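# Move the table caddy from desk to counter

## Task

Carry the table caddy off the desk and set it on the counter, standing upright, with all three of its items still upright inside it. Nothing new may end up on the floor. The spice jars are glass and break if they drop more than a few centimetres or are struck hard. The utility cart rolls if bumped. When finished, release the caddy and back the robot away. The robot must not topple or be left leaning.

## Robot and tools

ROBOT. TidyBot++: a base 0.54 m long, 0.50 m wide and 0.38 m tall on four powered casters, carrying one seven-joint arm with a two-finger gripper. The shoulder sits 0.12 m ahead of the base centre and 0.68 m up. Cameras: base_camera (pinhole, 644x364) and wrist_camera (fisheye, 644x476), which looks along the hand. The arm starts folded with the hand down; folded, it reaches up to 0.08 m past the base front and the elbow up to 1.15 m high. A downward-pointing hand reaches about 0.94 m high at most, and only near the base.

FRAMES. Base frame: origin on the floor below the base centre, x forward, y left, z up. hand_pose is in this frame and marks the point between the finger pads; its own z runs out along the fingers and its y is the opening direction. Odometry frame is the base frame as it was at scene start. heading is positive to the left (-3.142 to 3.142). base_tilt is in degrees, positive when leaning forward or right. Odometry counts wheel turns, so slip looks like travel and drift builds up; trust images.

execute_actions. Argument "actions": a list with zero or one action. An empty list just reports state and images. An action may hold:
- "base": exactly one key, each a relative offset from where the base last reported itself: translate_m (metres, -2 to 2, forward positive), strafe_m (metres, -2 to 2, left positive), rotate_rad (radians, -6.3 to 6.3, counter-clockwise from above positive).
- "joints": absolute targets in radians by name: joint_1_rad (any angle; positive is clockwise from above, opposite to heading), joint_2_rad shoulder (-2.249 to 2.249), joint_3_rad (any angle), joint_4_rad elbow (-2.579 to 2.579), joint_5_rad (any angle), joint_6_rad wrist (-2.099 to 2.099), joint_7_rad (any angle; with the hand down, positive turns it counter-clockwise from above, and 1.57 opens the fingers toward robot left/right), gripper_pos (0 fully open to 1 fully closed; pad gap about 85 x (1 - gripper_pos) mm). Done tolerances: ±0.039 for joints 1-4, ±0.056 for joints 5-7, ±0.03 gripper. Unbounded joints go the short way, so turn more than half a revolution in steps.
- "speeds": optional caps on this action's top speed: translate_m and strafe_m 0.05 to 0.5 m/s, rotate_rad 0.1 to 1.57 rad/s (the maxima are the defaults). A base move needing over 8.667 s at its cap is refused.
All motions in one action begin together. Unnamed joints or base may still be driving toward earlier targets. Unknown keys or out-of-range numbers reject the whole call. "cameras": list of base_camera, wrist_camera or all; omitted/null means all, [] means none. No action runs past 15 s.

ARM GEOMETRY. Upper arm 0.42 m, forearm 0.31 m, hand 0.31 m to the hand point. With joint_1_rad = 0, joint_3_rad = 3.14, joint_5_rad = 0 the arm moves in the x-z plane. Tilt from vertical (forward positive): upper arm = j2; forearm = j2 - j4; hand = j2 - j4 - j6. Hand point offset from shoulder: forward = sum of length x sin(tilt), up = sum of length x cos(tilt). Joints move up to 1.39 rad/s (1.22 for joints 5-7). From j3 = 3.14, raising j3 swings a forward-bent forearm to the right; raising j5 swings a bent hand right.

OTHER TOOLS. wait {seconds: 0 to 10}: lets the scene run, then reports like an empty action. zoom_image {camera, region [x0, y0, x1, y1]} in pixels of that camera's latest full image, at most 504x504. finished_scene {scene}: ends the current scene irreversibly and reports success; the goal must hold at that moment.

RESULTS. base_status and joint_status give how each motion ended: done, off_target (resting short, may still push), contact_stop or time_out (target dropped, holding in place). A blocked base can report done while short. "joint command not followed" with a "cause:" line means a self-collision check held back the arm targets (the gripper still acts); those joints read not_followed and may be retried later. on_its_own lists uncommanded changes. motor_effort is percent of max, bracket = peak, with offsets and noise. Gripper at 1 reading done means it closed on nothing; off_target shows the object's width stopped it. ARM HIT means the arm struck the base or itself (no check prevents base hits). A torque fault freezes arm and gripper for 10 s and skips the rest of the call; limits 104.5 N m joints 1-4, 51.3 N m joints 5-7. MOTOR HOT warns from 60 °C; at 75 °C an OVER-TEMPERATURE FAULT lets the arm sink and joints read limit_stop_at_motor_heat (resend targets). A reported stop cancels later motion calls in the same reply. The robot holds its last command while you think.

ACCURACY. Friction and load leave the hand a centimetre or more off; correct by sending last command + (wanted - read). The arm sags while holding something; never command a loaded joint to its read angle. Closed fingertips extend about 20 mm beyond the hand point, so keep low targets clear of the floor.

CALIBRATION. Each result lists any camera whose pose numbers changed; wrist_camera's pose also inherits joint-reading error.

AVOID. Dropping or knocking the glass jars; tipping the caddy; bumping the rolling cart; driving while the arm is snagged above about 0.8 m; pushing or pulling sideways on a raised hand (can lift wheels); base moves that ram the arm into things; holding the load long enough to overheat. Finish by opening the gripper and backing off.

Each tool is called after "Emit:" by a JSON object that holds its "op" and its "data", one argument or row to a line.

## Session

Emit:
{"op": "execute_actions", "data": {
  "actions": [
    {"joints":{"joint_1_rad":0,"joint_2_rad":0.0,"joint_3_rad":3.14,"joint_4_rad":-1.2,"joint_5_rad":0,"joint_6_rad":-0.3,"joint_7_rad":1.57,"gripper_pos":0}}
  ]
}}

Scene clock: 2.57 s.
base_odometry: x=+0.000 y=+0.000 heading=+0.000 (m, m, rad; odometry frame)
base_tilt: forward=+0.3 right=+0.2 (deg)
base_status: not commanded
joint_positions: joint_1_rad=+0.023 joint_2_rad=-0.018 joint_3_rad=+3.121 joint_4_rad=-1.220 joint_5_rad=+0.007 joint_6_rad=-0.333 joint_7_rad=+1.566 gripper_pos=+0.000
joint_status: all done
motor_effort: joint_1_rad=+0(1) joint_2_rad=-20(20) joint_3_rad=+1(0) joint_4_rad=+21(21) joint_5_rad=+0(0) joint_6_rad=+10(9) joint_7_rad=+0(0) (%)
hand_pose: x=+0.7155 y=-0.0008 z=+1.2269 quat_wxyz=(+0.003, +0.694, -0.001, +0.720) (m; base frame)
pictures: base_camera, wrist_camera
camera_calibration (this result's frames):
wrist_camera: T_world_to_cam=[[0.0711302, -0.997396, -0.0118792, -0.0265766], [0.119377, 0.020336, -0.992641, 1.20804], [0.990298, 0.0691886, 0.120513, -0.728535], [0, 0, 0, 1]] pos_world=[0.579145, -0.00066786, 1.28663]
Images, in order (width x height): base_camera 644x364, wrist_camera 644x476.

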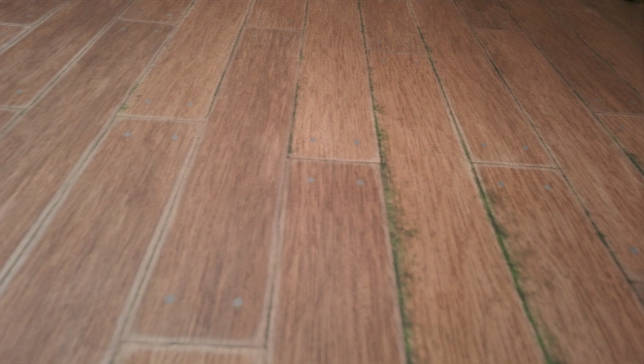

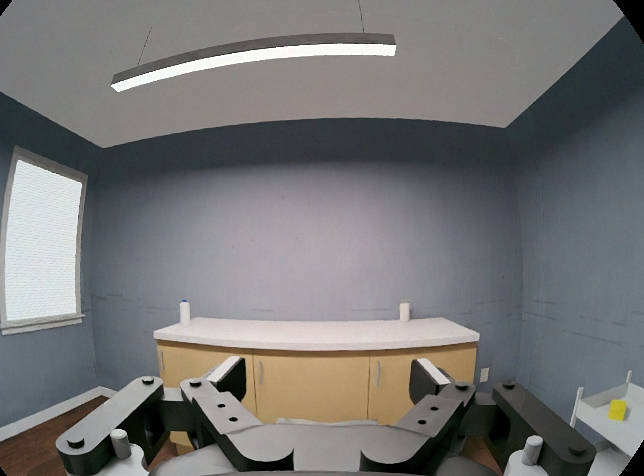

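Emit:
{"op": "execute_actions", "data": {
  "actions": [
    {"base":{"rotate_rad":3.14},"joints":{"joint_6_rad":-0.5}}
  ]
}}

Scene clock: 6.00 s.
base_odometry: x=+0.000 y=+0.000 heading=+3.139 (m, m, rad; odometry frame)
base_tilt: forward=+0.3 right=+0.2 (deg)
base_status: done
joint_positions: joint_1_rad=+0.009 joint_2_rad=+0.007 joint_3_rad=+3.135 joint_4_rad=-1.216 joint_5_rad=+0.007 joint_6_rad=-0.480 joint_7_rad=+1.566 gripper_pos=+0.000
joint_status: all done
motor_effort: joint_1_rad=-1(2) joint_2_rad=-21(25) joint_3_rad=+0(2) joint_4_rad=+21(21) joint_5_rad=+0(0) joint_6_rad=+8(10) joint_7_rad=+0(0) (%)
hand_pose: x=+0.7260 y=-0.0010 z=+1.1684 quat_wxyz=(+0.002, +0.752, -0.001, +0.659) (m; base frame)
pictures: base_camera, wrist_camera
camera_calibration (this result's frames):
wrist_camera: T_world_to_cam=[[0.0675057, -0.99741, -0.0248074, -0.0105454], [-0.0490217, 0.0215183, -0.998566, 1.27784], [0.996514, 0.068625, -0.0474422, -0.540139], [0, 0, 0, 1]] pos_world=[0.60161, -0.00094806, 1.25012]
Images, in order (width x height): base_camera 644x364, wrist_camera 644x476.

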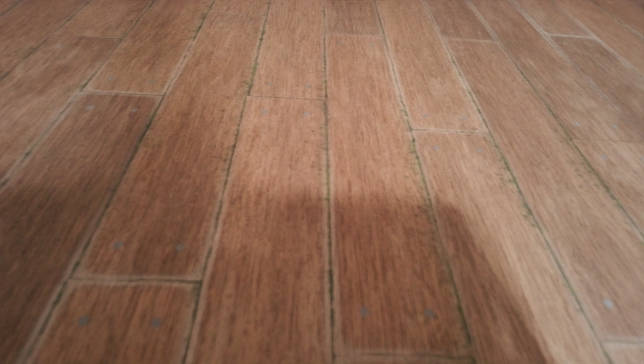

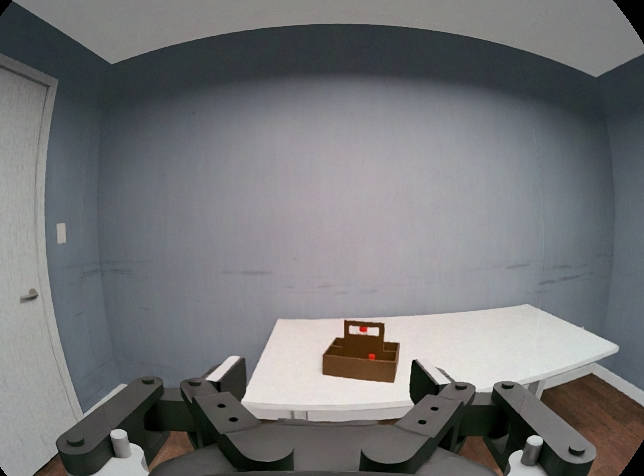

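Emit:
{"op": "zoom_image", "data": {
  "camera": "wrist_camera",
  "region": [230, 290, 450, 430]
}}

Region (230, 290, 450, 430) of wrist_camera's 644x476 image, scaled by 2.291; it fills the top 321 rows of this view, and the rest is white.

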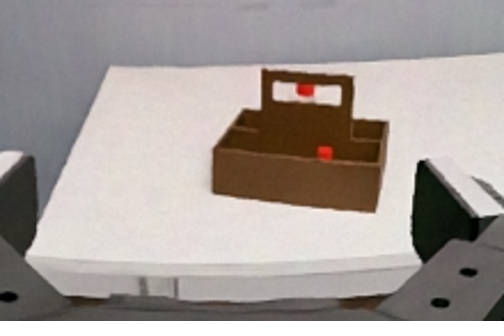

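Emit:
{"op": "execute_actions", "data": {
  "actions": [
    {"base":{"rotate_rad":-1.67},"joints":{"joint_1_rad":-0.01,"joint_2_rad":0.27,"joint_3_rad":3.145,"joint_4_rad":-1.5,"joint_5_rad":0,"joint_6_rad":-0.03,"joint_7_rad":1.57,"gripper_pos":0.3}}
  ],
  "cameras": []
}}

Emit:
{"op": "execute_actions", "data": {
  "actions": [
    {"base":{"translate_m":-1.23}}
  ],
  "cameras": []
}}

Emit:
{"op": "execute_actions", "data": {
  "actions": [
    {"base":{"strafe_m":1.46}}
  ]
}}

Scene clock: 9.37 s.
base_odometry: x=+0.000 y=+0.000 heading=+1.470 (m, m, rad; odometry frame)
base_tilt: forward=+0.3 right=+0.2 (deg)
base_status: done
joint_positions: joint_1_rad=+0.000 joint_2_rad=+0.287 joint_3_rad=+3.153 joint_4_rad=-1.493 joint_5_rad=+0.007 joint_6_rad=-0.063 joint_7_rad=+1.566 gripper_pos=+0.300
joint_status: all done
motor_effort: joint_1_rad=-1(5) joint_2_rad=-32(39) joint_3_rad=+0(3) joint_4_rad=+22(23) joint_5_rad=+0(1) joint_6_rad=+8(10) joint_7_rad=+0(0) (%)
hand_pose: x=+0.8455 y=-0.0062 z=+0.9368 quat_wxyz=(+0.006, +0.796, -0.003, +0.605) (m; base frame)
pictures: none
No camera images: the call's "cameras" was empty. Leave "cameras" out to get every camera's image.

Scene clock: 13.17 s.
base_odometry: x=-0.125 y=-1.224 heading=+1.469 (m, m, rad; odometry frame)
base_tilt: forward=+0.3 right=+0.1 (deg)
base_status: done
joint_positions: joint_1_rad=+0.000 joint_2_rad=+0.276 joint_3_rad=+3.153 joint_4_rad=-1.493 joint_5_rad=+0.007 joint_6_rad=-0.061 joint_7_rad=+1.566 gripper_pos=+0.300
joint_status: not commanded
motor_effort: joint_1_rad=+0(1) joint_2_rad=-30(36) joint_3_rad=+0(0) joint_4_rad=+21(21) joint_5_rad=+1(0) joint_6_rad=+8(10) joint_7_rad=+0(0) (%)
hand_pose: x=+0.8427 y=-0.0062 z=+0.9450 quat_wxyz=(+0.006, +0.793, -0.003, +0.610) (m; base frame)
pictures: none
No camera images: the call's "cameras" was empty. Leave "cameras" out to get every camera's image.

Scene clock: 17.43 s.
base_odometry: x=-1.578 y=-1.076 heading=+1.469 (m, m, rad; odometry frame)
base_tilt: forward=+0.3 right=+0.2 (deg)
base_status: done
joint_positions: joint_1_rad=-0.003 joint_2_rad=+0.276 joint_3_rad=+3.152 joint_4_rad=-1.493 joint_5_rad=+0.007 joint_6_rad=-0.061 joint_7_rad=+1.566 gripper_pos=+0.300
joint_status: not commanded
motor_effort: joint_1_rad=+1(5) joint_2_rad=-31(34) joint_3_rad=+1(4) joint_4_rad=+22(22) joint_5_rad=+0(0) joint_6_rad=+9(8) joint_7_rad=-1(0) (%)
hand_pose: x=+0.8428 y=-0.0035 z=+0.9451 quat_wxyz=(+0.004, +0.793, -0.001, +0.610) (m; base frame)
pictures: base_camera, wrist_camera
camera_calibration (this result's frames):
wrist_camera: T_world_to_cam=[[0.0614999, -0.997642, -0.0304679, -0.0159715], [-0.174327, 0.01932, -0.984498, 1.15298], [0.982765, 0.0658579, -0.172728, -0.536942], [0, 0, 0, 1]] pos_world=[0.729667, -0.00284761, 1.04188]
Images, in order (width x height): base_camera 644x364, wrist_camera 644x476.

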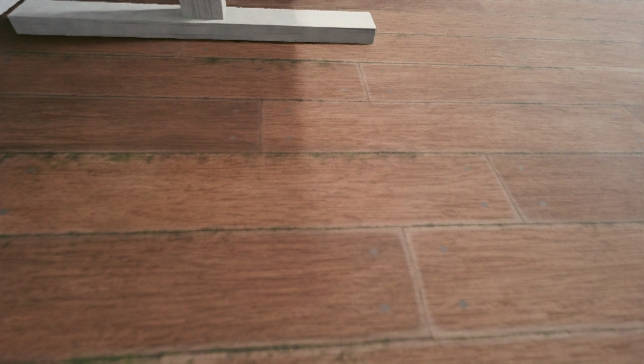

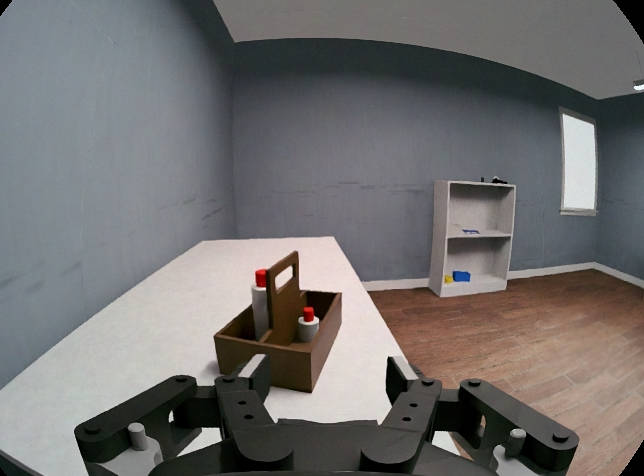

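Emit:
{"op": "execute_actions", "data": {
  "actions": [
    {"base":{"rotate_rad":-0.12}}
  ],
  "cameras": []
}}

Emit:
{"op": "execute_actions", "data": {
  "actions": [
    {"base":{"strafe_m":0.225}}
  ],
  "cameras": []
}}

Emit:
{"op": "execute_actions", "data": {
  "actions": [
    {"base":{"translate_m":0.17},"speeds":{"translate_m":0.2}}
  ],
  "cameras": ["wrist_camera"]
}}

Scene clock: 18.80 s.
base_odometry: x=-1.578 y=-1.076 heading=+1.349 (m, m, rad; odometry frame)
base_tilt: forward=+0.3 right=+0.1 (deg)
base_status: done
joint_positions: joint_1_rad=-0.002 joint_2_rad=+0.276 joint_3_rad=+3.152 joint_4_rad=-1.493 joint_5_rad=+0.007 joint_6_rad=-0.061 joint_7_rad=+1.566 gripper_pos=+0.300
joint_status: not commanded
motor_effort: joint_1_rad=+0(5) joint_2_rad=-32(34) joint_3_rad=+1(3) joint_4_rad=+21(23) joint_5_rad=+0(0) joint_6_rad=+8(10) joint_7_rad=+0(0) (%)
hand_pose: x=+0.8427 y=-0.0043 z=+0.9452 quat_wxyz=(+0.005, +0.792, -0.002, +0.610) (m; base frame)
pictures: none
No camera images: the call's "cameras" was empty. Leave "cameras" out to get every camera's image.

Scene clock: 20.47 s.
base_odometry: x=-1.798 y=-1.027 heading=+1.348 (m, m, rad; odometry frame)
base_tilt: forward=+0.3 right=+0.1 (deg)
base_status: done
joint_positions: joint_1_rad=-0.008 joint_2_rad=+0.276 joint_3_rad=+3.148 joint_4_rad=-1.493 joint_5_rad=+0.007 joint_6_rad=-0.061 joint_7_rad=+1.566 gripper_pos=+0.300
joint_status: not commanded
motor_effort: joint_1_rad=-1(4) joint_2_rad=-32(32) joint_3_rad=+0(3) joint_4_rad=+21(21) joint_5_rad=+0(0) joint_6_rad=+9(9) joint_7_rad=+0(0) (%)
hand_pose: x=+0.8427 y=+0.0026 z=+0.9453 quat_wxyz=(+0.001, +0.792, +0.002, +0.610) (m; base frame)
pictures: none
No camera images: the call's "cameras" was empty. Leave "cameras" out to get every camera's image.

Scene clock: 22.07 s.
base_odometry: x=-1.760 y=-0.861 heading=+1.349 (m, m, rad; odometry frame)
base_tilt: forward=+0.3 right=+0.1 (deg)
base_status: done
joint_positions: joint_1_rad=-0.008 joint_2_rad=+0.273 joint_3_rad=+3.148 joint_4_rad=-1.493 joint_5_rad=+0.007 joint_6_rad=-0.061 joint_7_rad=+1.566 gripper_pos=+0.300
joint_status: not commanded
motor_effort: joint_1_rad=+0(1) joint_2_rad=-33(34) joint_3_rad=+0(1) joint_4_rad=+22(24) joint_5_rad=+1(0) joint_6_rad=+9(8) joint_7_rad=+0(0) (%)
hand_pose: x=+0.8422 y=+0.0026 z=+0.9469 quat_wxyz=(+0.001, +0.792, +0.002, +0.611) (m; base frame)
pictures: wrist_camera
camera_calibration (this result's frames):
wrist_camera: T_world_to_cam=[[0.0703159, -0.997034, -0.0312868, -0.0164796], [-0.171817, 0.0187902, -0.98495, 1.15281], [0.982616, 0.0746333, -0.169986, -0.538953], [0, 0, 0, 1]] pos_world=[0.728816, 0.00213163, 1.04333]
Images, in order (width x height): wrist_camera 644x476.

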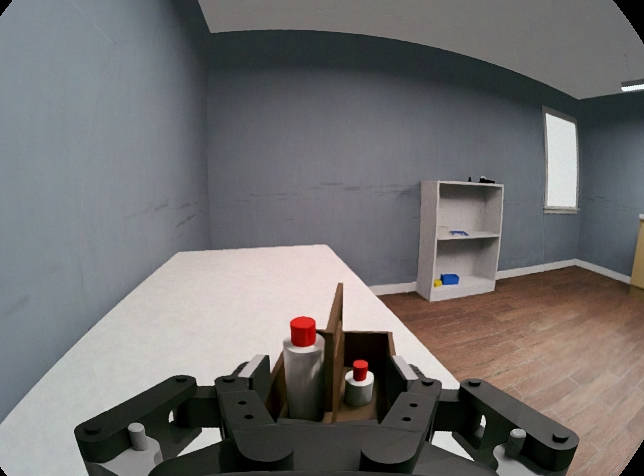

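Emit:
{"op": "zoom_image", "data": {
  "camera": "wrist_camera",
  "region": [230, 270, 430, 430]
}}

Region (230, 270, 430, 430) of wrist_camera's 644x476 image, scaled by 2.520; it fills the top 403 rows of this view, and the rest is white.

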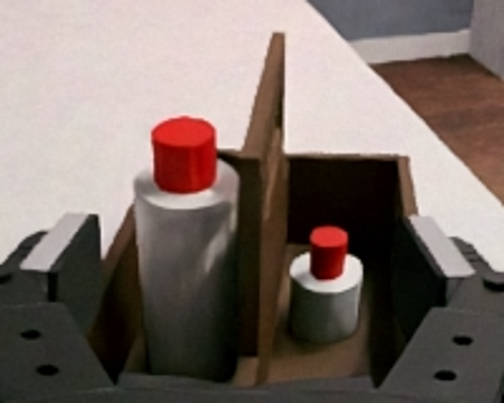

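Emit:
{"op": "execute_actions", "data": {
  "actions": [
    {"base":{"translate_m":-0.1},"joints":{"joint_2_rad":0.27,"joint_4_rad":-0.82,"joint_6_rad":-1.24}}
  ],
  "cameras": []
}}

Emit:
{"op": "execute_actions", "data": {
  "actions": [
    {"base":{"translate_m":0.3},"speeds":{"translate_m":0.2}}
  ],
  "cameras": ["wrist_camera"]
}}

Scene clock: 24.87 s.
base_odometry: x=-1.782 y=-0.958 heading=+1.349 (m, m, rad; odometry frame)
base_tilt: forward=+0.3 right=+0.1 (deg)
base_status: done
joint_positions: joint_1_rad=-0.008 joint_2_rad=+0.271 joint_3_rad=+3.148 joint_4_rad=-0.842 joint_5_rad=+0.007 joint_6_rad=-1.208 joint_7_rad=+1.566 gripper_pos=+0.300
joint_status: all done
motor_effort: joint_1_rad=+0(1) joint_2_rad=-29(36) joint_3_rad=+0(1) joint_4_rad=+18(23) joint_5_rad=+1(0) joint_6_rad=+7(9) joint_7_rad=+0(0) (%)
hand_pose: x=+0.7414 y=+0.0007 z=+1.0139 quat_wxyz=(+0.003, +0.917, -0.002, +0.399) (m; base frame)
pictures: none
No camera images: the call's "cameras" was empty. Leave "cameras" out to get every camera's image.

Scene clock: 27.10 s.
base_odometry: x=-1.716 y=-0.665 heading=+1.349 (m, m, rad; odometry frame)
base_tilt: forward=+0.3 right=+0.1 (deg)
base_status: done
joint_positions: joint_1_rad=-0.008 joint_2_rad=+0.272 joint_3_rad=+3.148 joint_4_rad=-0.841 joint_5_rad=+0.007 joint_6_rad=-1.209 joint_7_rad=+1.566 gripper_pos=+0.300
joint_status: not commanded
motor_effort: joint_1_rad=+0(1) joint_2_rad=-28(32) joint_3_rad=+1(0) joint_4_rad=+18(20) joint_5_rad=+0(1) joint_6_rad=+7(7) joint_7_rad=+0(0) (%)
hand_pose: x=+0.7415 y=+0.0007 z=+1.0139 quat_wxyz=(+0.003, +0.917, -0.002, +0.399) (m; base frame)
pictures: wrist_camera
camera_calibration (this result's frames):
wrist_camera: T_world_to_cam=[[0.0387406, -0.997493, -0.0592248, 0.0425139], [-0.61842, 0.0226212, -0.785522, 1.3305], [0.784892, 0.0670574, -0.615993, 0.17033], [0, 0, 0, 1]] pos_world=[0.687467, 0.000888028, 1.15257]
Images, in order (width x height): wrist_camera 644x476.

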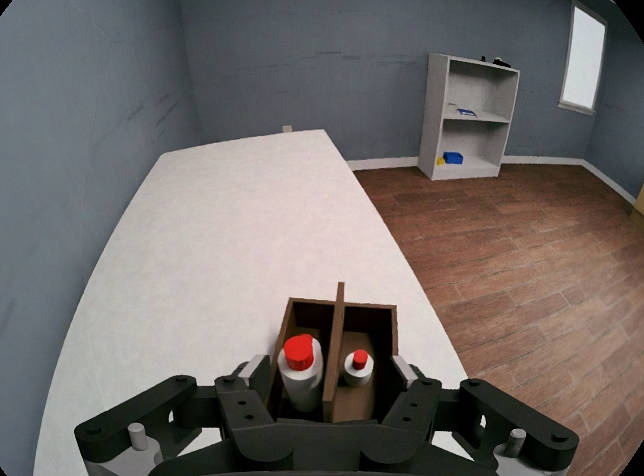

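Emit:
{"op": "execute_actions", "data": {
  "actions": [
    {"base":{"translate_m":0.05},"speeds":{"translate_m":0.1}}
  ],
  "cameras": []
}}

Emit:
{"op": "execute_actions", "data": {
  "actions": [
    {"joints":{"joint_4_rad":-1.04,"joint_6_rad":-0.99}}
  ],
  "cameras": ["wrist_camera"]
}}

Scene clock: 28.43 s.
base_odometry: x=-1.706 y=-0.616 heading=+1.349 (m, m, rad; odometry frame)
base_tilt: forward=+0.3 right=+0.2 (deg)
base_status: done
joint_positions: joint_1_rad=-0.008 joint_2_rad=+0.271 joint_3_rad=+3.148 joint_4_rad=-0.841 joint_5_rad=+0.007 joint_6_rad=-1.209 joint_7_rad=+1.566 gripper_pos=+0.300
joint_status: not commanded
motor_effort: joint_1_rad=-1(1) joint_2_rad=-28(32) joint_3_rad=+0(0) joint_4_rad=+18(20) joint_5_rad=+0(1) joint_6_rad=+7(7) joint_7_rad=+0(0) (%)
hand_pose: x=+0.7412 y=+0.0007 z=+1.0143 quat_wxyz=(+0.003, +0.917, -0.002, +0.399) (m; base frame)
pictures: none
No camera images: the call's "cameras" was empty. Leave "cameras" out to get every camera's image.

Scene clock: 29.67 s.
base_odometry: x=-1.706 y=-0.616 heading=+1.349 (m, m, rad; odometry frame)
base_tilt: forward=+0.3 right=+0.2 (deg)
base_status: not commanded
joint_positions: joint_1_rad=-0.008 joint_2_rad=+0.272 joint_3_rad=+3.148 joint_4_rad=-1.021 joint_5_rad=+0.007 joint_6_rad=-1.024 joint_7_rad=+1.566 gripper_pos=+0.300
joint_status: all done
motor_effort: joint_1_rad=+0(1) joint_2_rad=-29(32) joint_3_rad=+0(0) joint_4_rad=+19(20) joint_5_rad=+0(0) joint_6_rad=+6(7) joint_7_rad=-1(0) (%)
hand_pose: x=+0.7629 y=+0.0008 z=+0.9623 quat_wxyz=(+0.003, +0.916, -0.001, +0.401) (m; base frame)
pictures: wrist_camera
camera_calibration (this result's frames):
wrist_camera: T_world_to_cam=[[0.0402559, -0.997472, -0.0585657, 0.0369474], [-0.614518, 0.021502, -0.78861, 1.3032], [0.787875, 0.0677359, -0.612098, 0.115694], [0, 0, 0, 1]] pos_world=[0.708202, 0.000995873, 1.1007]
Images, in order (width x height): wrist_camera 644x476.

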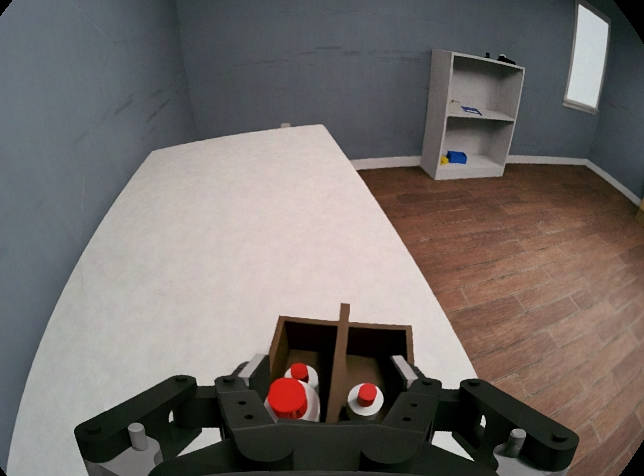

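Emit:
{"op": "execute_actions", "data": {
  "actions": [
    {"base":{"translate_m":0.055},"speeds":{"translate_m":0.08},"joints":{"gripper_pos":0.55}}
  ],
  "cameras": []
}}

Emit:
{"op": "execute_actions", "data": {
  "actions": [
    {"joints":{"joint_4_rad":-1.15,"joint_6_rad":-0.88}}
  ],
  "cameras": ["wrist_camera"]
}}

Emit:
{"op": "zoom_image", "data": {
  "camera": "wrist_camera",
  "region": [230, 280, 450, 450]
}}

Scene clock: 31.77 s.
base_odometry: x=-1.694 y=-0.562 heading=+1.350 (m, m, rad; odometry frame)
base_tilt: forward=+0.3 right=+0.1 (deg)
base_status: done
joint_positions: joint_1_rad=-0.008 joint_2_rad=+0.271 joint_3_rad=+3.148 joint_4_rad=-1.021 joint_5_rad=+0.007 joint_6_rad=-1.023 joint_7_rad=+1.566 gripper_pos=+0.550
joint_status: all done
motor_effort: joint_1_rad=-1(2) joint_2_rad=-29(33) joint_3_rad=+0(0) joint_4_rad=+21(20) joint_5_rad=+1(0) joint_6_rad=+8(7) joint_7_rad=-1(0) (%)
hand_pose: x=+0.7628 y=+0.0008 z=+0.9631 quat_wxyz=(+0.003, +0.916, -0.001, +0.402) (m; base frame)
pictures: none
No camera images: the call's "cameras" was empty. Leave "cameras" out to get every camera's image.

Scene clock: 32.70 s.
base_odometry: x=-1.694 y=-0.562 heading=+1.350 (m, m, rad; odometry frame)
base_tilt: forward=+0.3 right=+0.2 (deg)
base_status: not commanded
joint_positions: joint_1_rad=-0.008 joint_2_rad=+0.271 joint_3_rad=+3.148 joint_4_rad=-1.132 joint_5_rad=+0.007 joint_6_rad=-0.915 joint_7_rad=+1.566 gripper_pos=+0.550
joint_status: all done
motor_effort: joint_1_rad=+0(0) joint_2_rad=-30(32) joint_3_rad=+0(0) joint_4_rad=+20(21) joint_5_rad=+0(0) joint_6_rad=+7(7) joint_7_rad=+0(0) (%)
hand_pose: x=+0.7700 y=+0.0009 z=+0.9280 quat_wxyz=(+0.003, +0.916, +0.000, +0.400) (m; base frame)
pictures: wrist_camera
camera_calibration (this result's frames):
wrist_camera: T_world_to_cam=[[0.0408822, -0.997451, -0.0584777, 0.0341692], [-0.61608, 0.0209123, -0.787406, 1.28055], [0.786622, 0.0682178, -0.613655, 0.0915407], [0, 0, 0, 1]] pos_world=[0.715518, 0.00105804, 1.06649]
Images, in order (width x height): wrist_camera 644x476.

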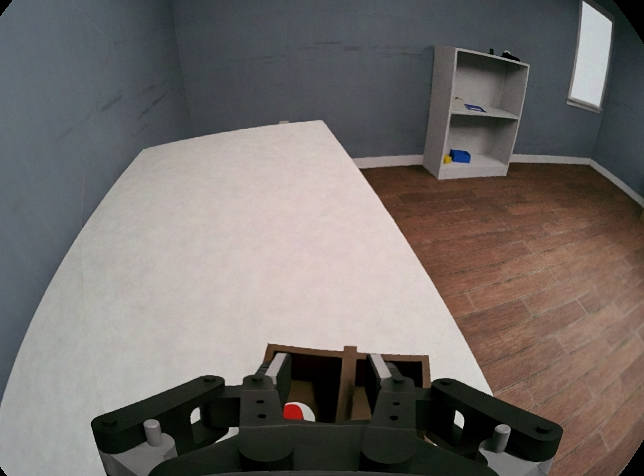

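Region (230, 280, 450, 450) of wrist_camera's 644x476 image, scaled by 2.291; it fills the top 389 rows of this view, and the rest is white.

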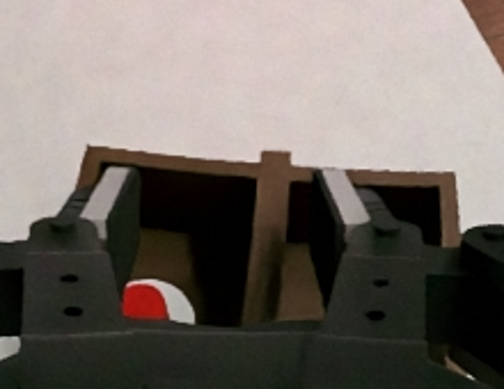

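Emit:
{"op": "execute_actions", "data": {
  "actions": [
    {"base":{"strafe_m":-0.012},"speeds":{"strafe_m":0.05}}
  ],
  "cameras": []
}}

Emit:
{"op": "execute_actions", "data": {
  "actions": [
    {"joints":{"joint_4_rad":-1.25,"joint_6_rad":-0.78}}
  ],
  "cameras": ["wrist_camera"]
}}

Emit:
{"op": "zoom_image", "data": {
  "camera": "wrist_camera",
  "region": [230, 280, 450, 450]
}}

Scene clock: 33.53 s.
base_odometry: x=-1.682 y=-0.565 heading=+1.350 (m, m, rad; odometry frame)
base_tilt: forward=+0.4 right=+0.1 (deg)
base_status: done
joint_positions: joint_1_rad=-0.008 joint_2_rad=+0.271 joint_3_rad=+3.148 joint_4_rad=-1.132 joint_5_rad=+0.007 joint_6_rad=-0.915 joint_7_rad=+1.566 gripper_pos=+0.550
joint_status: not commanded
motor_effort: joint_1_rad=+1(3) joint_2_rad=-31(32) joint_3_rad=+1(2) joint_4_rad=+20(21) joint_5_rad=+0(1) joint_6_rad=+7(7) joint_7_rad=-1(0) (%)
hand_pose: x=+0.7701 y=+0.0010 z=+0.9281 quat_wxyz=(+0.003, +0.916, +0.000, +0.400) (m; base frame)
pictures: none
No camera images: the call's "cameras" was empty. Leave "cameras" out to get every camera's image.

Scene clock: 34.47 s.
base_odometry: x=-1.682 y=-0.565 heading=+1.350 (m, m, rad; odometry frame)
base_tilt: forward=+0.3 right=+0.2 (deg)
base_status: not commanded
joint_positions: joint_1_rad=-0.008 joint_2_rad=+0.271 joint_3_rad=+3.148 joint_4_rad=-1.232 joint_5_rad=+0.007 joint_6_rad=-0.815 joint_7_rad=+1.566 gripper_pos=+0.550
joint_status: all done
motor_effort: joint_1_rad=+0(1) joint_2_rad=-30(32) joint_3_rad=+0(0) joint_4_rad=+21(22) joint_5_rad=+0(0) joint_6_rad=+6(6) joint_7_rad=+0(1) (%)
hand_pose: x=+0.7736 y=+0.0011 z=+0.8965 quat_wxyz=(+0.003, +0.917, +0.000, +0.400) (m; base frame)
pictures: wrist_camera
camera_calibration (this result's frames):
wrist_camera: T_world_to_cam=[[0.0417384, -0.997417, -0.0584626, 0.0317107], [-0.616525, 0.0203341, -0.787073, 1.25806], [0.786228, 0.0688948, -0.614083, 0.0700611], [0, 0, 0, 1]] pos_world=[0.71922, 0.00122023, 1.03507]
Images, in order (width x height): wrist_camera 644x476.

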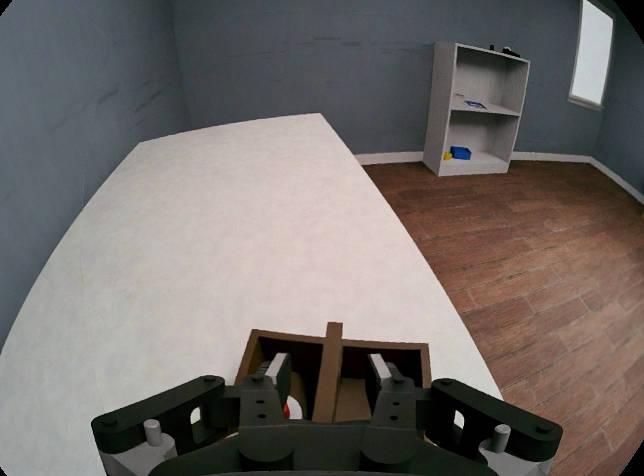

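Region (230, 280, 450, 450) of wrist_camera's 644x476 image, scaled by 2.291; it fills the top 389 rows of this view, and the rest is white.

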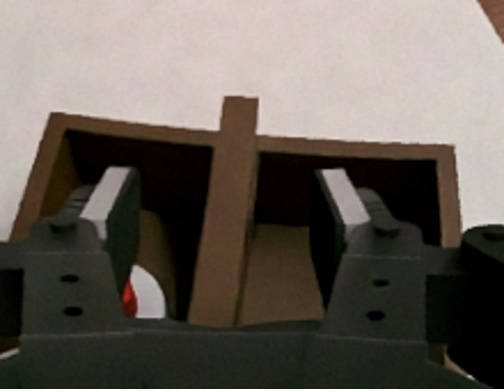

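Emit:
{"op": "execute_actions", "data": {
  "actions": [
    {"joints":{"gripper_pos":1.0}}
  ],
  "cameras": ["wrist_camera"]
}}

Scene clock: 35.37 s.
base_odometry: x=-1.682 y=-0.565 heading=+1.350 (m, m, rad; odometry frame)
base_tilt: forward=+0.3 right=+0.2 (deg)
base_status: not commanded
joint_positions: joint_1_rad=-0.008 joint_2_rad=+0.271 joint_3_rad=+3.148 joint_4_rad=-1.233 joint_5_rad=+0.007 joint_6_rad=-0.814 joint_7_rad=+1.566 gripper_pos=+0.929
joint_status: gripper_pos off_target (ended at +0.929, target +1.000)
motor_effort: joint_1_rad=-1(3) joint_2_rad=-30(34) joint_3_rad=+0(1) joint_4_rad=+20(22) joint_5_rad=+0(1) joint_6_rad=+7(8) joint_7_rad=-1(2) (%)
hand_pose: x=+0.7738 y=+0.0011 z=+0.8967 quat_wxyz=(+0.003, +0.916, +0.000, +0.400) (m; base frame)
pictures: wrist_camera
camera_calibration (this result's frames):
wrist_camera: T_world_to_cam=[[0.0418705, -0.997417, -0.0583603, 0.0315206], [-0.615619, 0.0202513, -0.787783, 1.25823], [0.78693, 0.0689126, -0.613182, 0.0686636], [0, 0, 0, 1]] pos_world=[0.719237, 0.00122662, 1.03515]
Images, in order (width x height): wrist_camera 644x476.

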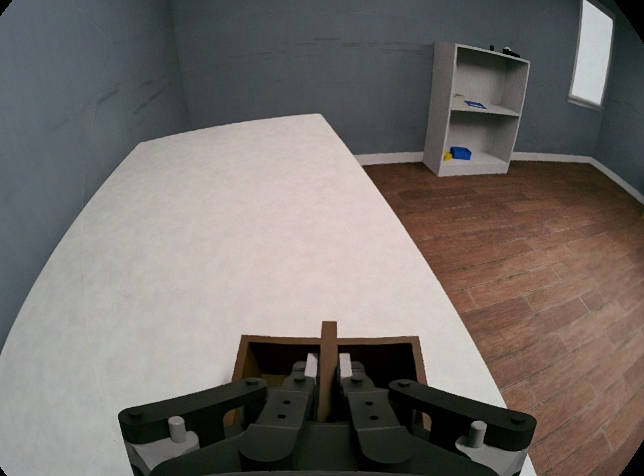

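Emit:
{"op": "execute_actions", "data": {
  "actions": [
    {"joints":{"joint_2_rad":0.23,"joint_4_rad":-1.08,"joint_6_rad":-0.97}}
  ],
  "cameras": ["wrist_camera"]
}}

Scene clock: 36.80 s.
base_odometry: x=-1.682 y=-0.565 heading=+1.350 (m, m, rad; odometry frame)
base_tilt: forward=+0.3 right=+0.2 (deg)
base_status: not commanded
joint_positions: joint_1_rad=-0.008 joint_2_rad=+0.270 joint_3_rad=+3.148 joint_4_rad=-1.128 joint_5_rad=+0.007 joint_6_rad=-0.956 joint_7_rad=+1.566 gripper_pos=+0.929
joint_status: joint_2_rad off_target (ended at +0.270, target +0.230); joint_4_rad off_target (ended at -1.128, target -1.080); the others done
motor_effort: joint_1_rad=+0(1) joint_2_rad=-36(39) joint_3_rad=+1(0) joint_4_rad=+25(27) joint_5_rad=+0(0) joint_6_rad=+9(10) joint_7_rad=-1(1) (%)
hand_pose: x=+0.7615 y=+0.0009 z=+0.9218 quat_wxyz=(+0.003, +0.923, +0.000, +0.384) (m; base frame)
pictures: wrist_camera
camera_calibration (this result's frames):
wrist_camera: T_world_to_cam=[[0.0387018, -0.997455, -0.0598777, 0.0371402], [-0.643372, 0.0209761, -0.765266, 1.2709], [0.764575, 0.0681408, -0.640923, 0.136327], [0, 0, 0, 1]] pos_world=[0.711992, 0.00109764, 1.06218]
Images, in order (width x height): wrist_camera 644x476.

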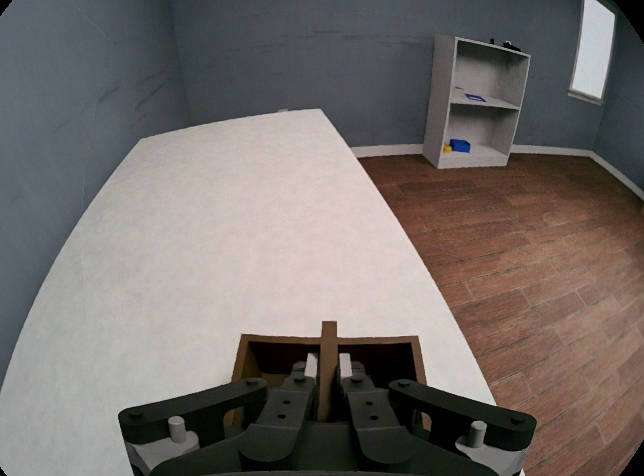

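Emit:
{"op": "execute_actions", "data": {
  "actions": [
    {"joints":{"joint_2_rad":0.21,"joint_4_rad":-0.80,"joint_6_rad":-1.20}}
  ],
  "cameras": []
}}

Emit:
{"op": "execute_actions", "data": {
  "actions": [
    {"joints":{"joint_2_rad":0.16,"joint_4_rad":-0.30,"joint_6_rad":-1.75},"base":{"translate_m":-0.5},"speeds":{"translate_m":0.25}}
  ],
  "cameras": ["wrist_camera"]
}}

Scene clock: 38.27 s.
base_odometry: x=-1.682 y=-0.565 heading=+1.350 (m, m, rad; odometry frame)
base_tilt: forward=+0.3 right=+0.2 (deg)
base_status: not commanded
joint_positions: joint_1_rad=-0.008 joint_2_rad=+0.246 joint_3_rad=+3.148 joint_4_rad=-0.844 joint_5_rad=+0.007 joint_6_rad=-1.186 joint_7_rad=+1.566 gripper_pos=+0.929
joint_status: joint_4_rad off_target (ended at -0.844, target -0.800); the others done
motor_effort: joint_1_rad=+0(1) joint_2_rad=-34(38) joint_3_rad=+1(0) joint_4_rad=+24(26) joint_5_rad=+0(0) joint_6_rad=+10(11) joint_7_rad=-1(0) (%)
hand_pose: x=+0.7374 y=+0.0007 z=+1.0330 quat_wxyz=(+0.003, +0.908, -0.001, +0.419) (m; base frame)
pictures: none
No camera images: the call's "cameras" was empty. Leave "cameras" out to get every camera's image.

Scene clock: 41.07 s.
base_odometry: x=-1.791 y=-1.053 heading=+1.350 (m, m, rad; odometry frame)
base_tilt: forward=+0.3 right=+0.2 (deg)
base_status: done
joint_positions: joint_1_rad=-0.008 joint_2_rad=+0.181 joint_3_rad=+3.148 joint_4_rad=-0.338 joint_5_rad=+0.007 joint_6_rad=-1.742 joint_7_rad=+1.566 gripper_pos=+0.929
joint_status: all done
motor_effort: joint_1_rad=-1(1) joint_2_rad=-23(40) joint_3_rad=+0(0) joint_4_rad=+16(24) joint_5_rad=+1(0) joint_6_rad=+11(11) joint_7_rad=+0(1) (%)
hand_pose: x=+0.5906 y=+0.0004 z=+1.1704 quat_wxyz=(+0.002, +0.905, -0.003, +0.426) (m; base frame)
pictures: wrist_camera
camera_calibration (this result's frames):
wrist_camera: T_world_to_cam=[[0.0398657, -0.997399, -0.0600502, 0.0576499], [-0.569884, 0.0266693, -0.821292, 1.37335], [0.820758, 0.066963, -0.567338, 0.307095], [0, 0, 0, 1]] pos_world=[0.528299, 0.000309674, 1.30561]
Images, in order (width x height): wrist_camera 644x476.

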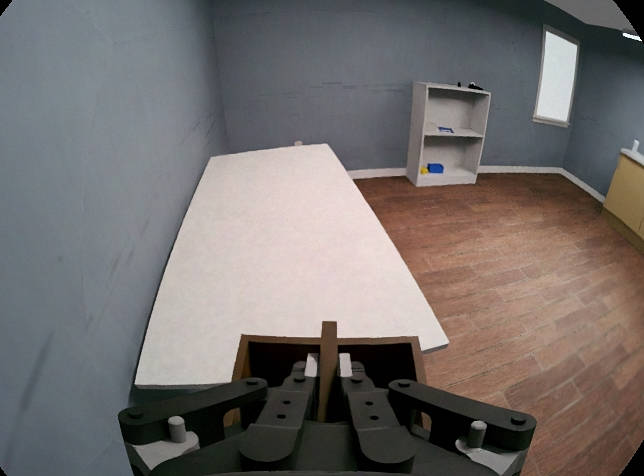

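Emit:
{"op": "execute_actions", "data": {
  "actions": [
    {"base":{"strafe_m":-0.3},"speeds":{"strafe_m":0.35}}
  ],
  "cameras": []
}}

Emit:
{"op": "execute_actions", "data": {
  "actions": [
    {"base":{"rotate_rad":-1.35},"speeds":{"rotate_rad":0.7}}
  ],
  "cameras": ["wrist_camera"]
}}

Emit:
{"op": "execute_actions", "data": {
  "actions": [
    {"base":{"translate_m":1.0},"speeds":{"translate_m":0.4}}
  ],
  "cameras": []
}}

Emit:
{"op": "execute_actions", "data": {
  "actions": [
    {"base":{"strafe_m":1.2},"speeds":{"strafe_m":0.35}}
  ]
}}

Scene clock: 43.33 s.
base_odometry: x=-1.498 y=-1.119 heading=+1.349 (m, m, rad; odometry frame)
base_tilt: forward=+0.4 right=+0.2 (deg)
base_status: done
joint_positions: joint_1_rad=-0.008 joint_2_rad=+0.181 joint_3_rad=+3.148 joint_4_rad=-0.338 joint_5_rad=+0.007 joint_6_rad=-1.742 joint_7_rad=+1.566 gripper_pos=+0.929
joint_status: not commanded
motor_effort: joint_1_rad=+0(3) joint_2_rad=-24(25) joint_3_rad=+0(2) joint_4_rad=+16(17) joint_5_rad=+1(2) joint_6_rad=+10(10) joint_7_rad=+0(1) (%)
hand_pose: x=+0.5905 y=+0.0004 z=+1.1704 quat_wxyz=(+0.002, +0.905, -0.003, +0.426) (m; base frame)
pictures: none
No camera images: the call's "cameras" was empty. Leave "cameras" out to get every camera's image.

Scene clock: 48.33 s.
base_odometry: x=-1.506 y=-1.100 heading=+0.937 (m, m, rad; odometry frame)
base_tilt: forward=+0.3 right=+0.2 (deg)
base_status: rotate_rad time_out (by the wheels' count: -0.412 of -1.350)
joint_positions: joint_1_rad=-0.004 joint_2_rad=+0.181 joint_3_rad=+3.151 joint_4_rad=-0.337 joint_5_rad=+0.004 joint_6_rad=-1.746 joint_7_rad=+1.566 gripper_pos=+0.929
joint_status: not commanded
motor_effort: joint_1_rad=+0(9) joint_2_rad=-25(33) joint_3_rad=+0(5) joint_4_rad=+16(18) joint_5_rad=+0(6) joint_6_rad=+10(11) joint_7_rad=+0(1) (%)
hand_pose: x=+0.5901 y=-0.0018 z=+1.1700 quat_wxyz=(+0.003, +0.905, -0.006, +0.425) (m; base frame)
pictures: wrist_camera
camera_calibration (this result's frames):
wrist_camera: T_world_to_cam=[[0.0350453, -0.997524, -0.0609665, 0.0593491], [-0.571536, 0.0300389, -0.820027, 1.3723], [0.819828, 0.0635827, -0.569068, 0.309976], [0, 0, 0, 1]] pos_world=[0.528114, -0.00172944, 1.30534]
Images, in order (width x height): wrist_camera 644x476.

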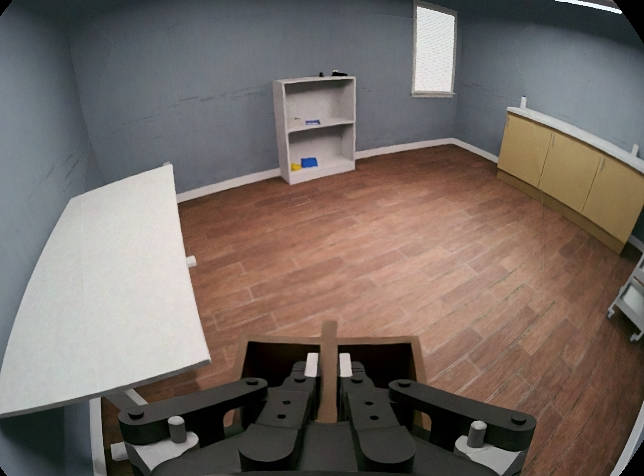

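not run: a stop came earlier in this reply.

not run: a stop came earlier in this reply.

Emit:
{"op": "execute_actions", "data": {
  "actions": [
    {"base":{"translate_m":0.3},"speeds":{"translate_m":0.25}}
  ],
  "cameras": []
}}

Emit:
{"op": "execute_actions", "data": {
  "actions": [
    {"base":{"rotate_rad":-0.84},"speeds":{"rotate_rad":0.6}}
  ]
}}

Scene clock: 50.53 s.
base_odometry: x=-1.328 y=-0.858 heading=+0.937 (m, m, rad; odometry frame)
base_tilt: forward=+0.3 right=+0.2 (deg)
base_status: done
joint_positions: joint_1_rad=-0.004 joint_2_rad=+0.187 joint_3_rad=+3.151 joint_4_rad=-0.337 joint_5_rad=+0.004 joint_6_rad=-1.746 joint_7_rad=+1.566 gripper_pos=+0.929
joint_status: not commanded
motor_effort: joint_1_rad=+0(2) joint_2_rad=-24(28) joint_3_rad=+0(0) joint_4_rad=+15(18) joint_5_rad=+0(0) joint_6_rad=+9(12) joint_7_rad=+0(1) (%)
hand_pose: x=+0.5929 y=-0.0018 z=+1.1670 quat_wxyz=(+0.003, +0.907, -0.006, +0.422) (m; base frame)
pictures: none
No camera images: the call's "cameras" was empty. Leave "cameras" out to get every camera's image.

Scene clock: 52.60 s.
base_odometry: x=-1.328 y=-0.858 heading=+0.097 (m, m, rad; odometry frame)
base_tilt: forward=+0.3 right=+0.2 (deg)
base_status: done
joint_positions: joint_1_rad=-0.005 joint_2_rad=+0.187 joint_3_rad=+3.151 joint_4_rad=-0.337 joint_5_rad=+0.004 joint_6_rad=-1.746 joint_7_rad=+1.566 gripper_pos=+0.929
joint_status: not commanded
motor_effort: joint_1_rad=-1(4) joint_2_rad=-24(26) joint_3_rad=+0(1) joint_4_rad=+16(16) joint_5_rad=+0(2) joint_6_rad=+10(11) joint_7_rad=+0(1) (%)
hand_pose: x=+0.5929 y=-0.0013 z=+1.1670 quat_wxyz=(+0.002, +0.907, -0.005, +0.422) (m; base frame)
pictures: base_camera, wrist_camera
camera_calibration (this result's frames):
wrist_camera: T_world_to_cam=[[0.0357355, -0.997484, -0.0612307, 0.05948], [-0.577144, 0.0294206, -0.816112, 1.37016], [0.81586, 0.0645032, -0.574641, 0.314746], [0, 0, 0, 1]] pos_world=[0.531868, -0.00128276, 1.30271]
Images, in order (width x height): base_camera 644x364, wrist_camera 644x476.

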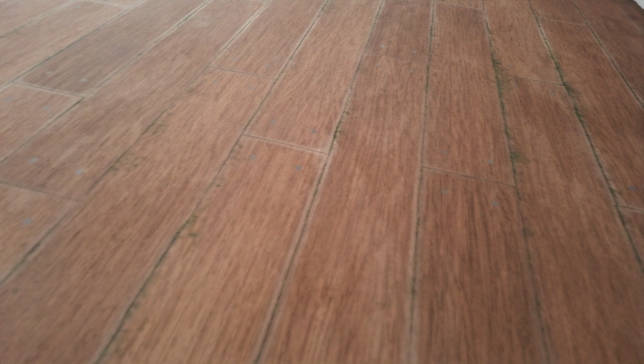

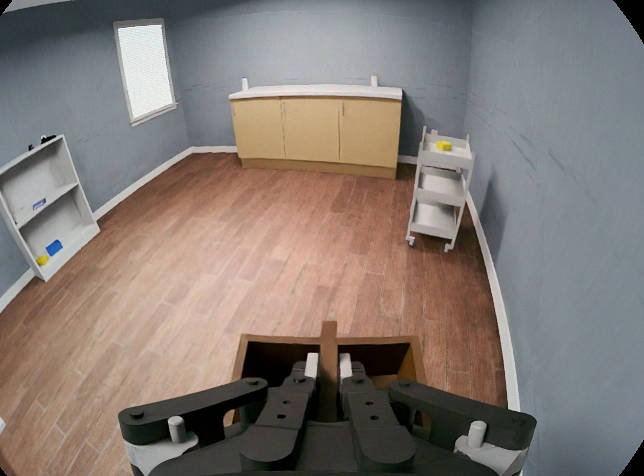

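Emit:
{"op": "execute_actions", "data": {
  "actions": [
    {"base":{"translate_m":2.0},"speeds":{"translate_m":0.4}}
  ],
  "cameras": []
}}

Emit:
{"op": "execute_actions", "data": {
  "actions": [
    {"base":{"rotate_rad":-0.22},"speeds":{"rotate_rad":0.5}}
  ]
}}

Scene clock: 58.90 s.
base_odometry: x=+0.663 y=-0.665 heading=+0.097 (m, m, rad; odometry frame)
base_tilt: forward=+0.3 right=+0.2 (deg)
base_status: done
joint_positions: joint_1_rad=-0.005 joint_2_rad=+0.188 joint_3_rad=+3.151 joint_4_rad=-0.336 joint_5_rad=+0.004 joint_6_rad=-1.747 joint_7_rad=+1.566 gripper_pos=+0.929
joint_status: not commanded
motor_effort: joint_1_rad=-1(0) joint_2_rad=-24(28) joint_3_rad=+1(0) joint_4_rad=+16(18) joint_5_rad=+0(0) joint_6_rad=+10(11) joint_7_rad=-1(1) (%)
hand_pose: x=+0.5933 y=-0.0013 z=+1.1663 quat_wxyz=(+0.003, +0.907, -0.005, +0.421) (m; base frame)
pictures: none
No camera images: the call's "cameras" was empty. Leave "cameras" out to get every camera's image.

Scene clock: 59.97 s.
base_odometry: x=+0.664 y=-0.665 heading=-0.123 (m, m, rad; odometry frame)
base_tilt: forward=+0.3 right=+0.2 (deg)
base_status: done
joint_positions: joint_1_rad=-0.005 joint_2_rad=+0.188 joint_3_rad=+3.151 joint_4_rad=-0.336 joint_5_rad=+0.004 joint_6_rad=-1.747 joint_7_rad=+1.566 gripper_pos=+0.929
joint_status: not commanded
motor_effort: joint_1_rad=+0(3) joint_2_rad=-24(26) joint_3_rad=+1(1) joint_4_rad=+16(16) joint_5_rad=+0(1) joint_6_rad=+10(10) joint_7_rad=+0(0) (%)
hand_pose: x=+0.5932 y=-0.0010 z=+1.1663 quat_wxyz=(+0.002, +0.907, -0.005, +0.421) (m; base frame)
pictures: base_camera, wrist_camera
camera_calibration (this result's frames):
wrist_camera: T_world_to_cam=[[0.0363282, -0.997456, -0.0613319, 0.0595187], [-0.578687, 0.0290388, -0.815033, 1.36944], [0.814741, 0.0651006, -0.576159, 0.316517], [0, 0, 0, 1]] pos_world=[0.532436, -0.00100507, 1.30215]
Images, in order (width x height): base_camera 644x364, wrist_camera 644x476.

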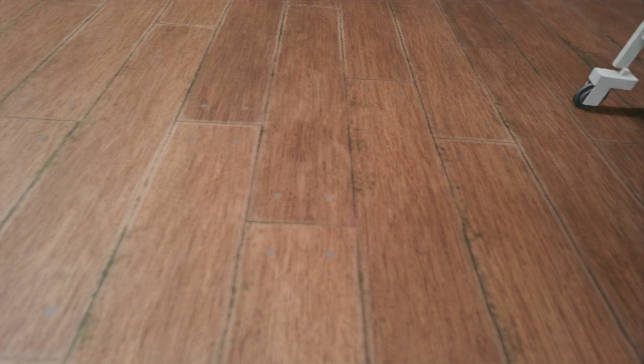

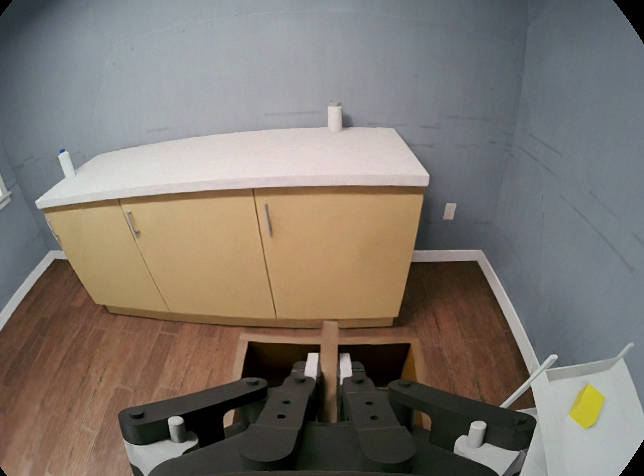

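Emit:
{"op": "execute_actions", "data": {
  "actions": [
    {"base":{"strafe_m":0.55},"speeds":{"strafe_m":0.35}}
  ],
  "cameras": []
}}

Emit:
{"op": "execute_actions", "data": {
  "actions": [
    {"base":{"translate_m":0.85},"speeds":{"translate_m":0.35}}
  ]
}}

Scene clock: 62.83 s.
base_odometry: x=+0.732 y=-0.119 heading=-0.124 (m, m, rad; odometry frame)
base_tilt: forward=+0.3 right=+0.2 (deg)
base_status: done
joint_positions: joint_1_rad=-0.005 joint_2_rad=+0.188 joint_3_rad=+3.151 joint_4_rad=-0.336 joint_5_rad=+0.004 joint_6_rad=-1.747 joint_7_rad=+1.566 gripper_pos=+0.929
joint_status: not commanded
motor_effort: joint_1_rad=+0(1) joint_2_rad=-25(29) joint_3_rad=+0(1) joint_4_rad=+16(18) joint_5_rad=+0(2) joint_6_rad=+11(10) joint_7_rad=+0(1) (%)
hand_pose: x=+0.5931 y=-0.0009 z=+1.1664 quat_wxyz=(+0.002, +0.907, -0.005, +0.421) (m; base frame)
pictures: none
No camera images: the call's "cameras" was empty. Leave "cameras" out to get every camera's image.

Scene clock: 66.23 s.
base_odometry: x=+1.575 y=-0.223 heading=-0.123 (m, m, rad; odometry frame)
base_tilt: forward=+0.3 right=+0.2 (deg)
base_status: done
joint_positions: joint_1_rad=-0.005 joint_2_rad=+0.188 joint_3_rad=+3.151 joint_4_rad=-0.336 joint_5_rad=+0.004 joint_6_rad=-1.748 joint_7_rad=+1.566 gripper_pos=+0.929
joint_status: not commanded
motor_effort: joint_1_rad=+0(1) joint_2_rad=-25(28) joint_3_rad=+0(0) joint_4_rad=+16(17) joint_5_rad=+0(1) joint_6_rad=+11(12) joint_7_rad=-1(1) (%)
hand_pose: x=+0.5932 y=-0.0009 z=+1.1663 quat_wxyz=(+0.002, +0.907, -0.005, +0.421) (m; base frame)
pictures: base_camera, wrist_camera
camera_calibration (this result's frames):
wrist_camera: T_world_to_cam=[[0.0364333, -0.997451, -0.0613471, 0.0595333], [-0.57896, 0.0289685, -0.814841, 1.36928], [0.814541, 0.0652049, -0.576429, 0.316977], [0, 0, 0, 1]] pos_world=[0.532397, -0.000952734, 1.30211]
Images, in order (width x height): base_camera 644x364, wrist_camera 644x476.

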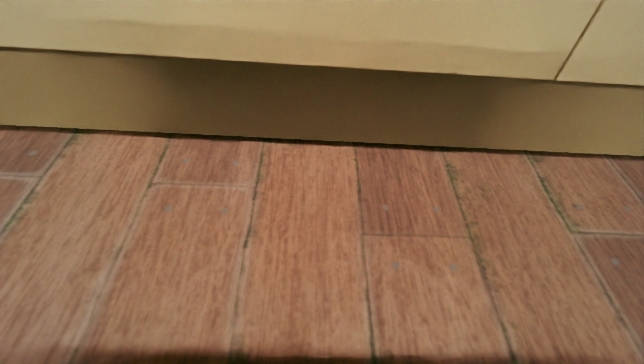

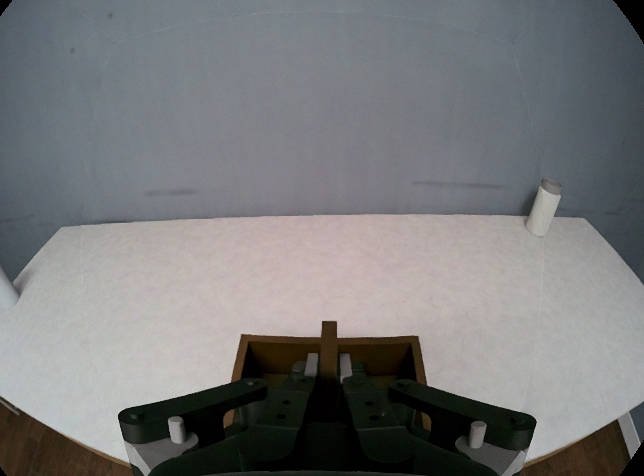

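Emit:
{"op": "execute_actions", "data": {
  "actions": [
    {"base":{"translate_m":0.13},"speeds":{"translate_m":0.15},"joints":{"joint_2_rad":0.18,"joint_4_rad":-0.50,"joint_6_rad":-1.52}}
  ],
  "cameras": []
}}

Scene clock: 67.97 s.
base_odometry: x=+1.705 y=-0.239 heading=-0.123 (m, m, rad; odometry frame)
base_tilt: forward=+0.3 right=+0.1 (deg)
base_status: done
joint_positions: joint_1_rad=-0.005 joint_2_rad=+0.211 joint_3_rad=+3.151 joint_4_rad=-0.506 joint_5_rad=+0.004 joint_6_rad=-1.572 joint_7_rad=+1.566 gripper_pos=+0.929
joint_status: all done
motor_effort: joint_1_rad=+0(0) joint_2_rad=-29(32) joint_3_rad=+0(0) joint_4_rad=+19(21) joint_5_rad=+0(0) joint_6_rad=+10(11) joint_7_rad=-1(1) (%)
hand_pose: x=+0.6484 y=-0.0011 z=+1.1250 quat_wxyz=(+0.003, +0.911, -0.004, +0.413) (m; base frame)
pictures: none
No camera images: the call's "cameras" was empty. Leave "cameras" out to get every camera's image.

Emit:
{"op": "execute_actions", "data": {
  "actions": [
    {"joints":{"joint_4_rad":-0.60,"joint_6_rad":-1.44}}
  ],
  "cameras": []
}}

Emit:
{"op": "execute_actions", "data": {
  "actions": [
    {"joints":{"joint_4_rad":-0.68,"joint_6_rad":-1.36}}
  ],
  "cameras": []
}}

Scene clock: 69.03 s.
base_odometry: x=+1.705 y=-0.239 heading=-0.123 (m, m, rad; odometry frame)
base_tilt: forward=+0.3 right=+0.1 (deg)
base_status: not commanded
joint_positions: joint_1_rad=-0.005 joint_2_rad=+0.213 joint_3_rad=+3.151 joint_4_rad=-0.606 joint_5_rad=+0.004 joint_6_rad=-1.495 joint_7_rad=+1.566 gripper_pos=+0.929
joint_status: all done
motor_effort: joint_1_rad=+0(0) joint_2_rad=-30(32) joint_3_rad=+1(0) joint_4_rad=+21(21) joint_5_rad=+0(0) joint_6_rad=+10(10) joint_7_rad=+0(0) (%)
hand_pose: x=+0.6666 y=-0.0012 z=+1.0973 quat_wxyz=(+0.003, +0.916, -0.004, +0.402) (m; base frame)
pictures: none
No camera images: the call's "cameras" was empty. Leave "cameras" out to get every camera's image.

Scene clock: 70.10 s.
base_odometry: x=+1.704 y=-0.239 heading=-0.123 (m, m, rad; odometry frame)
base_tilt: forward=+0.3 right=+0.1 (deg)
base_status: not commanded
joint_positions: joint_1_rad=-0.005 joint_2_rad=+0.204 joint_3_rad=+3.151 joint_4_rad=-0.673 joint_5_rad=+0.004 joint_6_rad=-1.412 joint_7_rad=+1.566 gripper_pos=+0.929
joint_status: all done
motor_effort: joint_1_rad=+0(1) joint_2_rad=-28(30) joint_3_rad=+1(0) joint_4_rad=+19(20) joint_5_rad=+0(0) joint_6_rad=+10(10) joint_7_rad=-1(1) (%)
hand_pose: x=+0.6806 y=-0.0013 z=+1.0899 quat_wxyz=(+0.003, +0.910, -0.004, +0.414) (m; base frame)
pictures: none
No camera images: the call's "cameras" was empty. Leave "cameras" out to get every camera's image.


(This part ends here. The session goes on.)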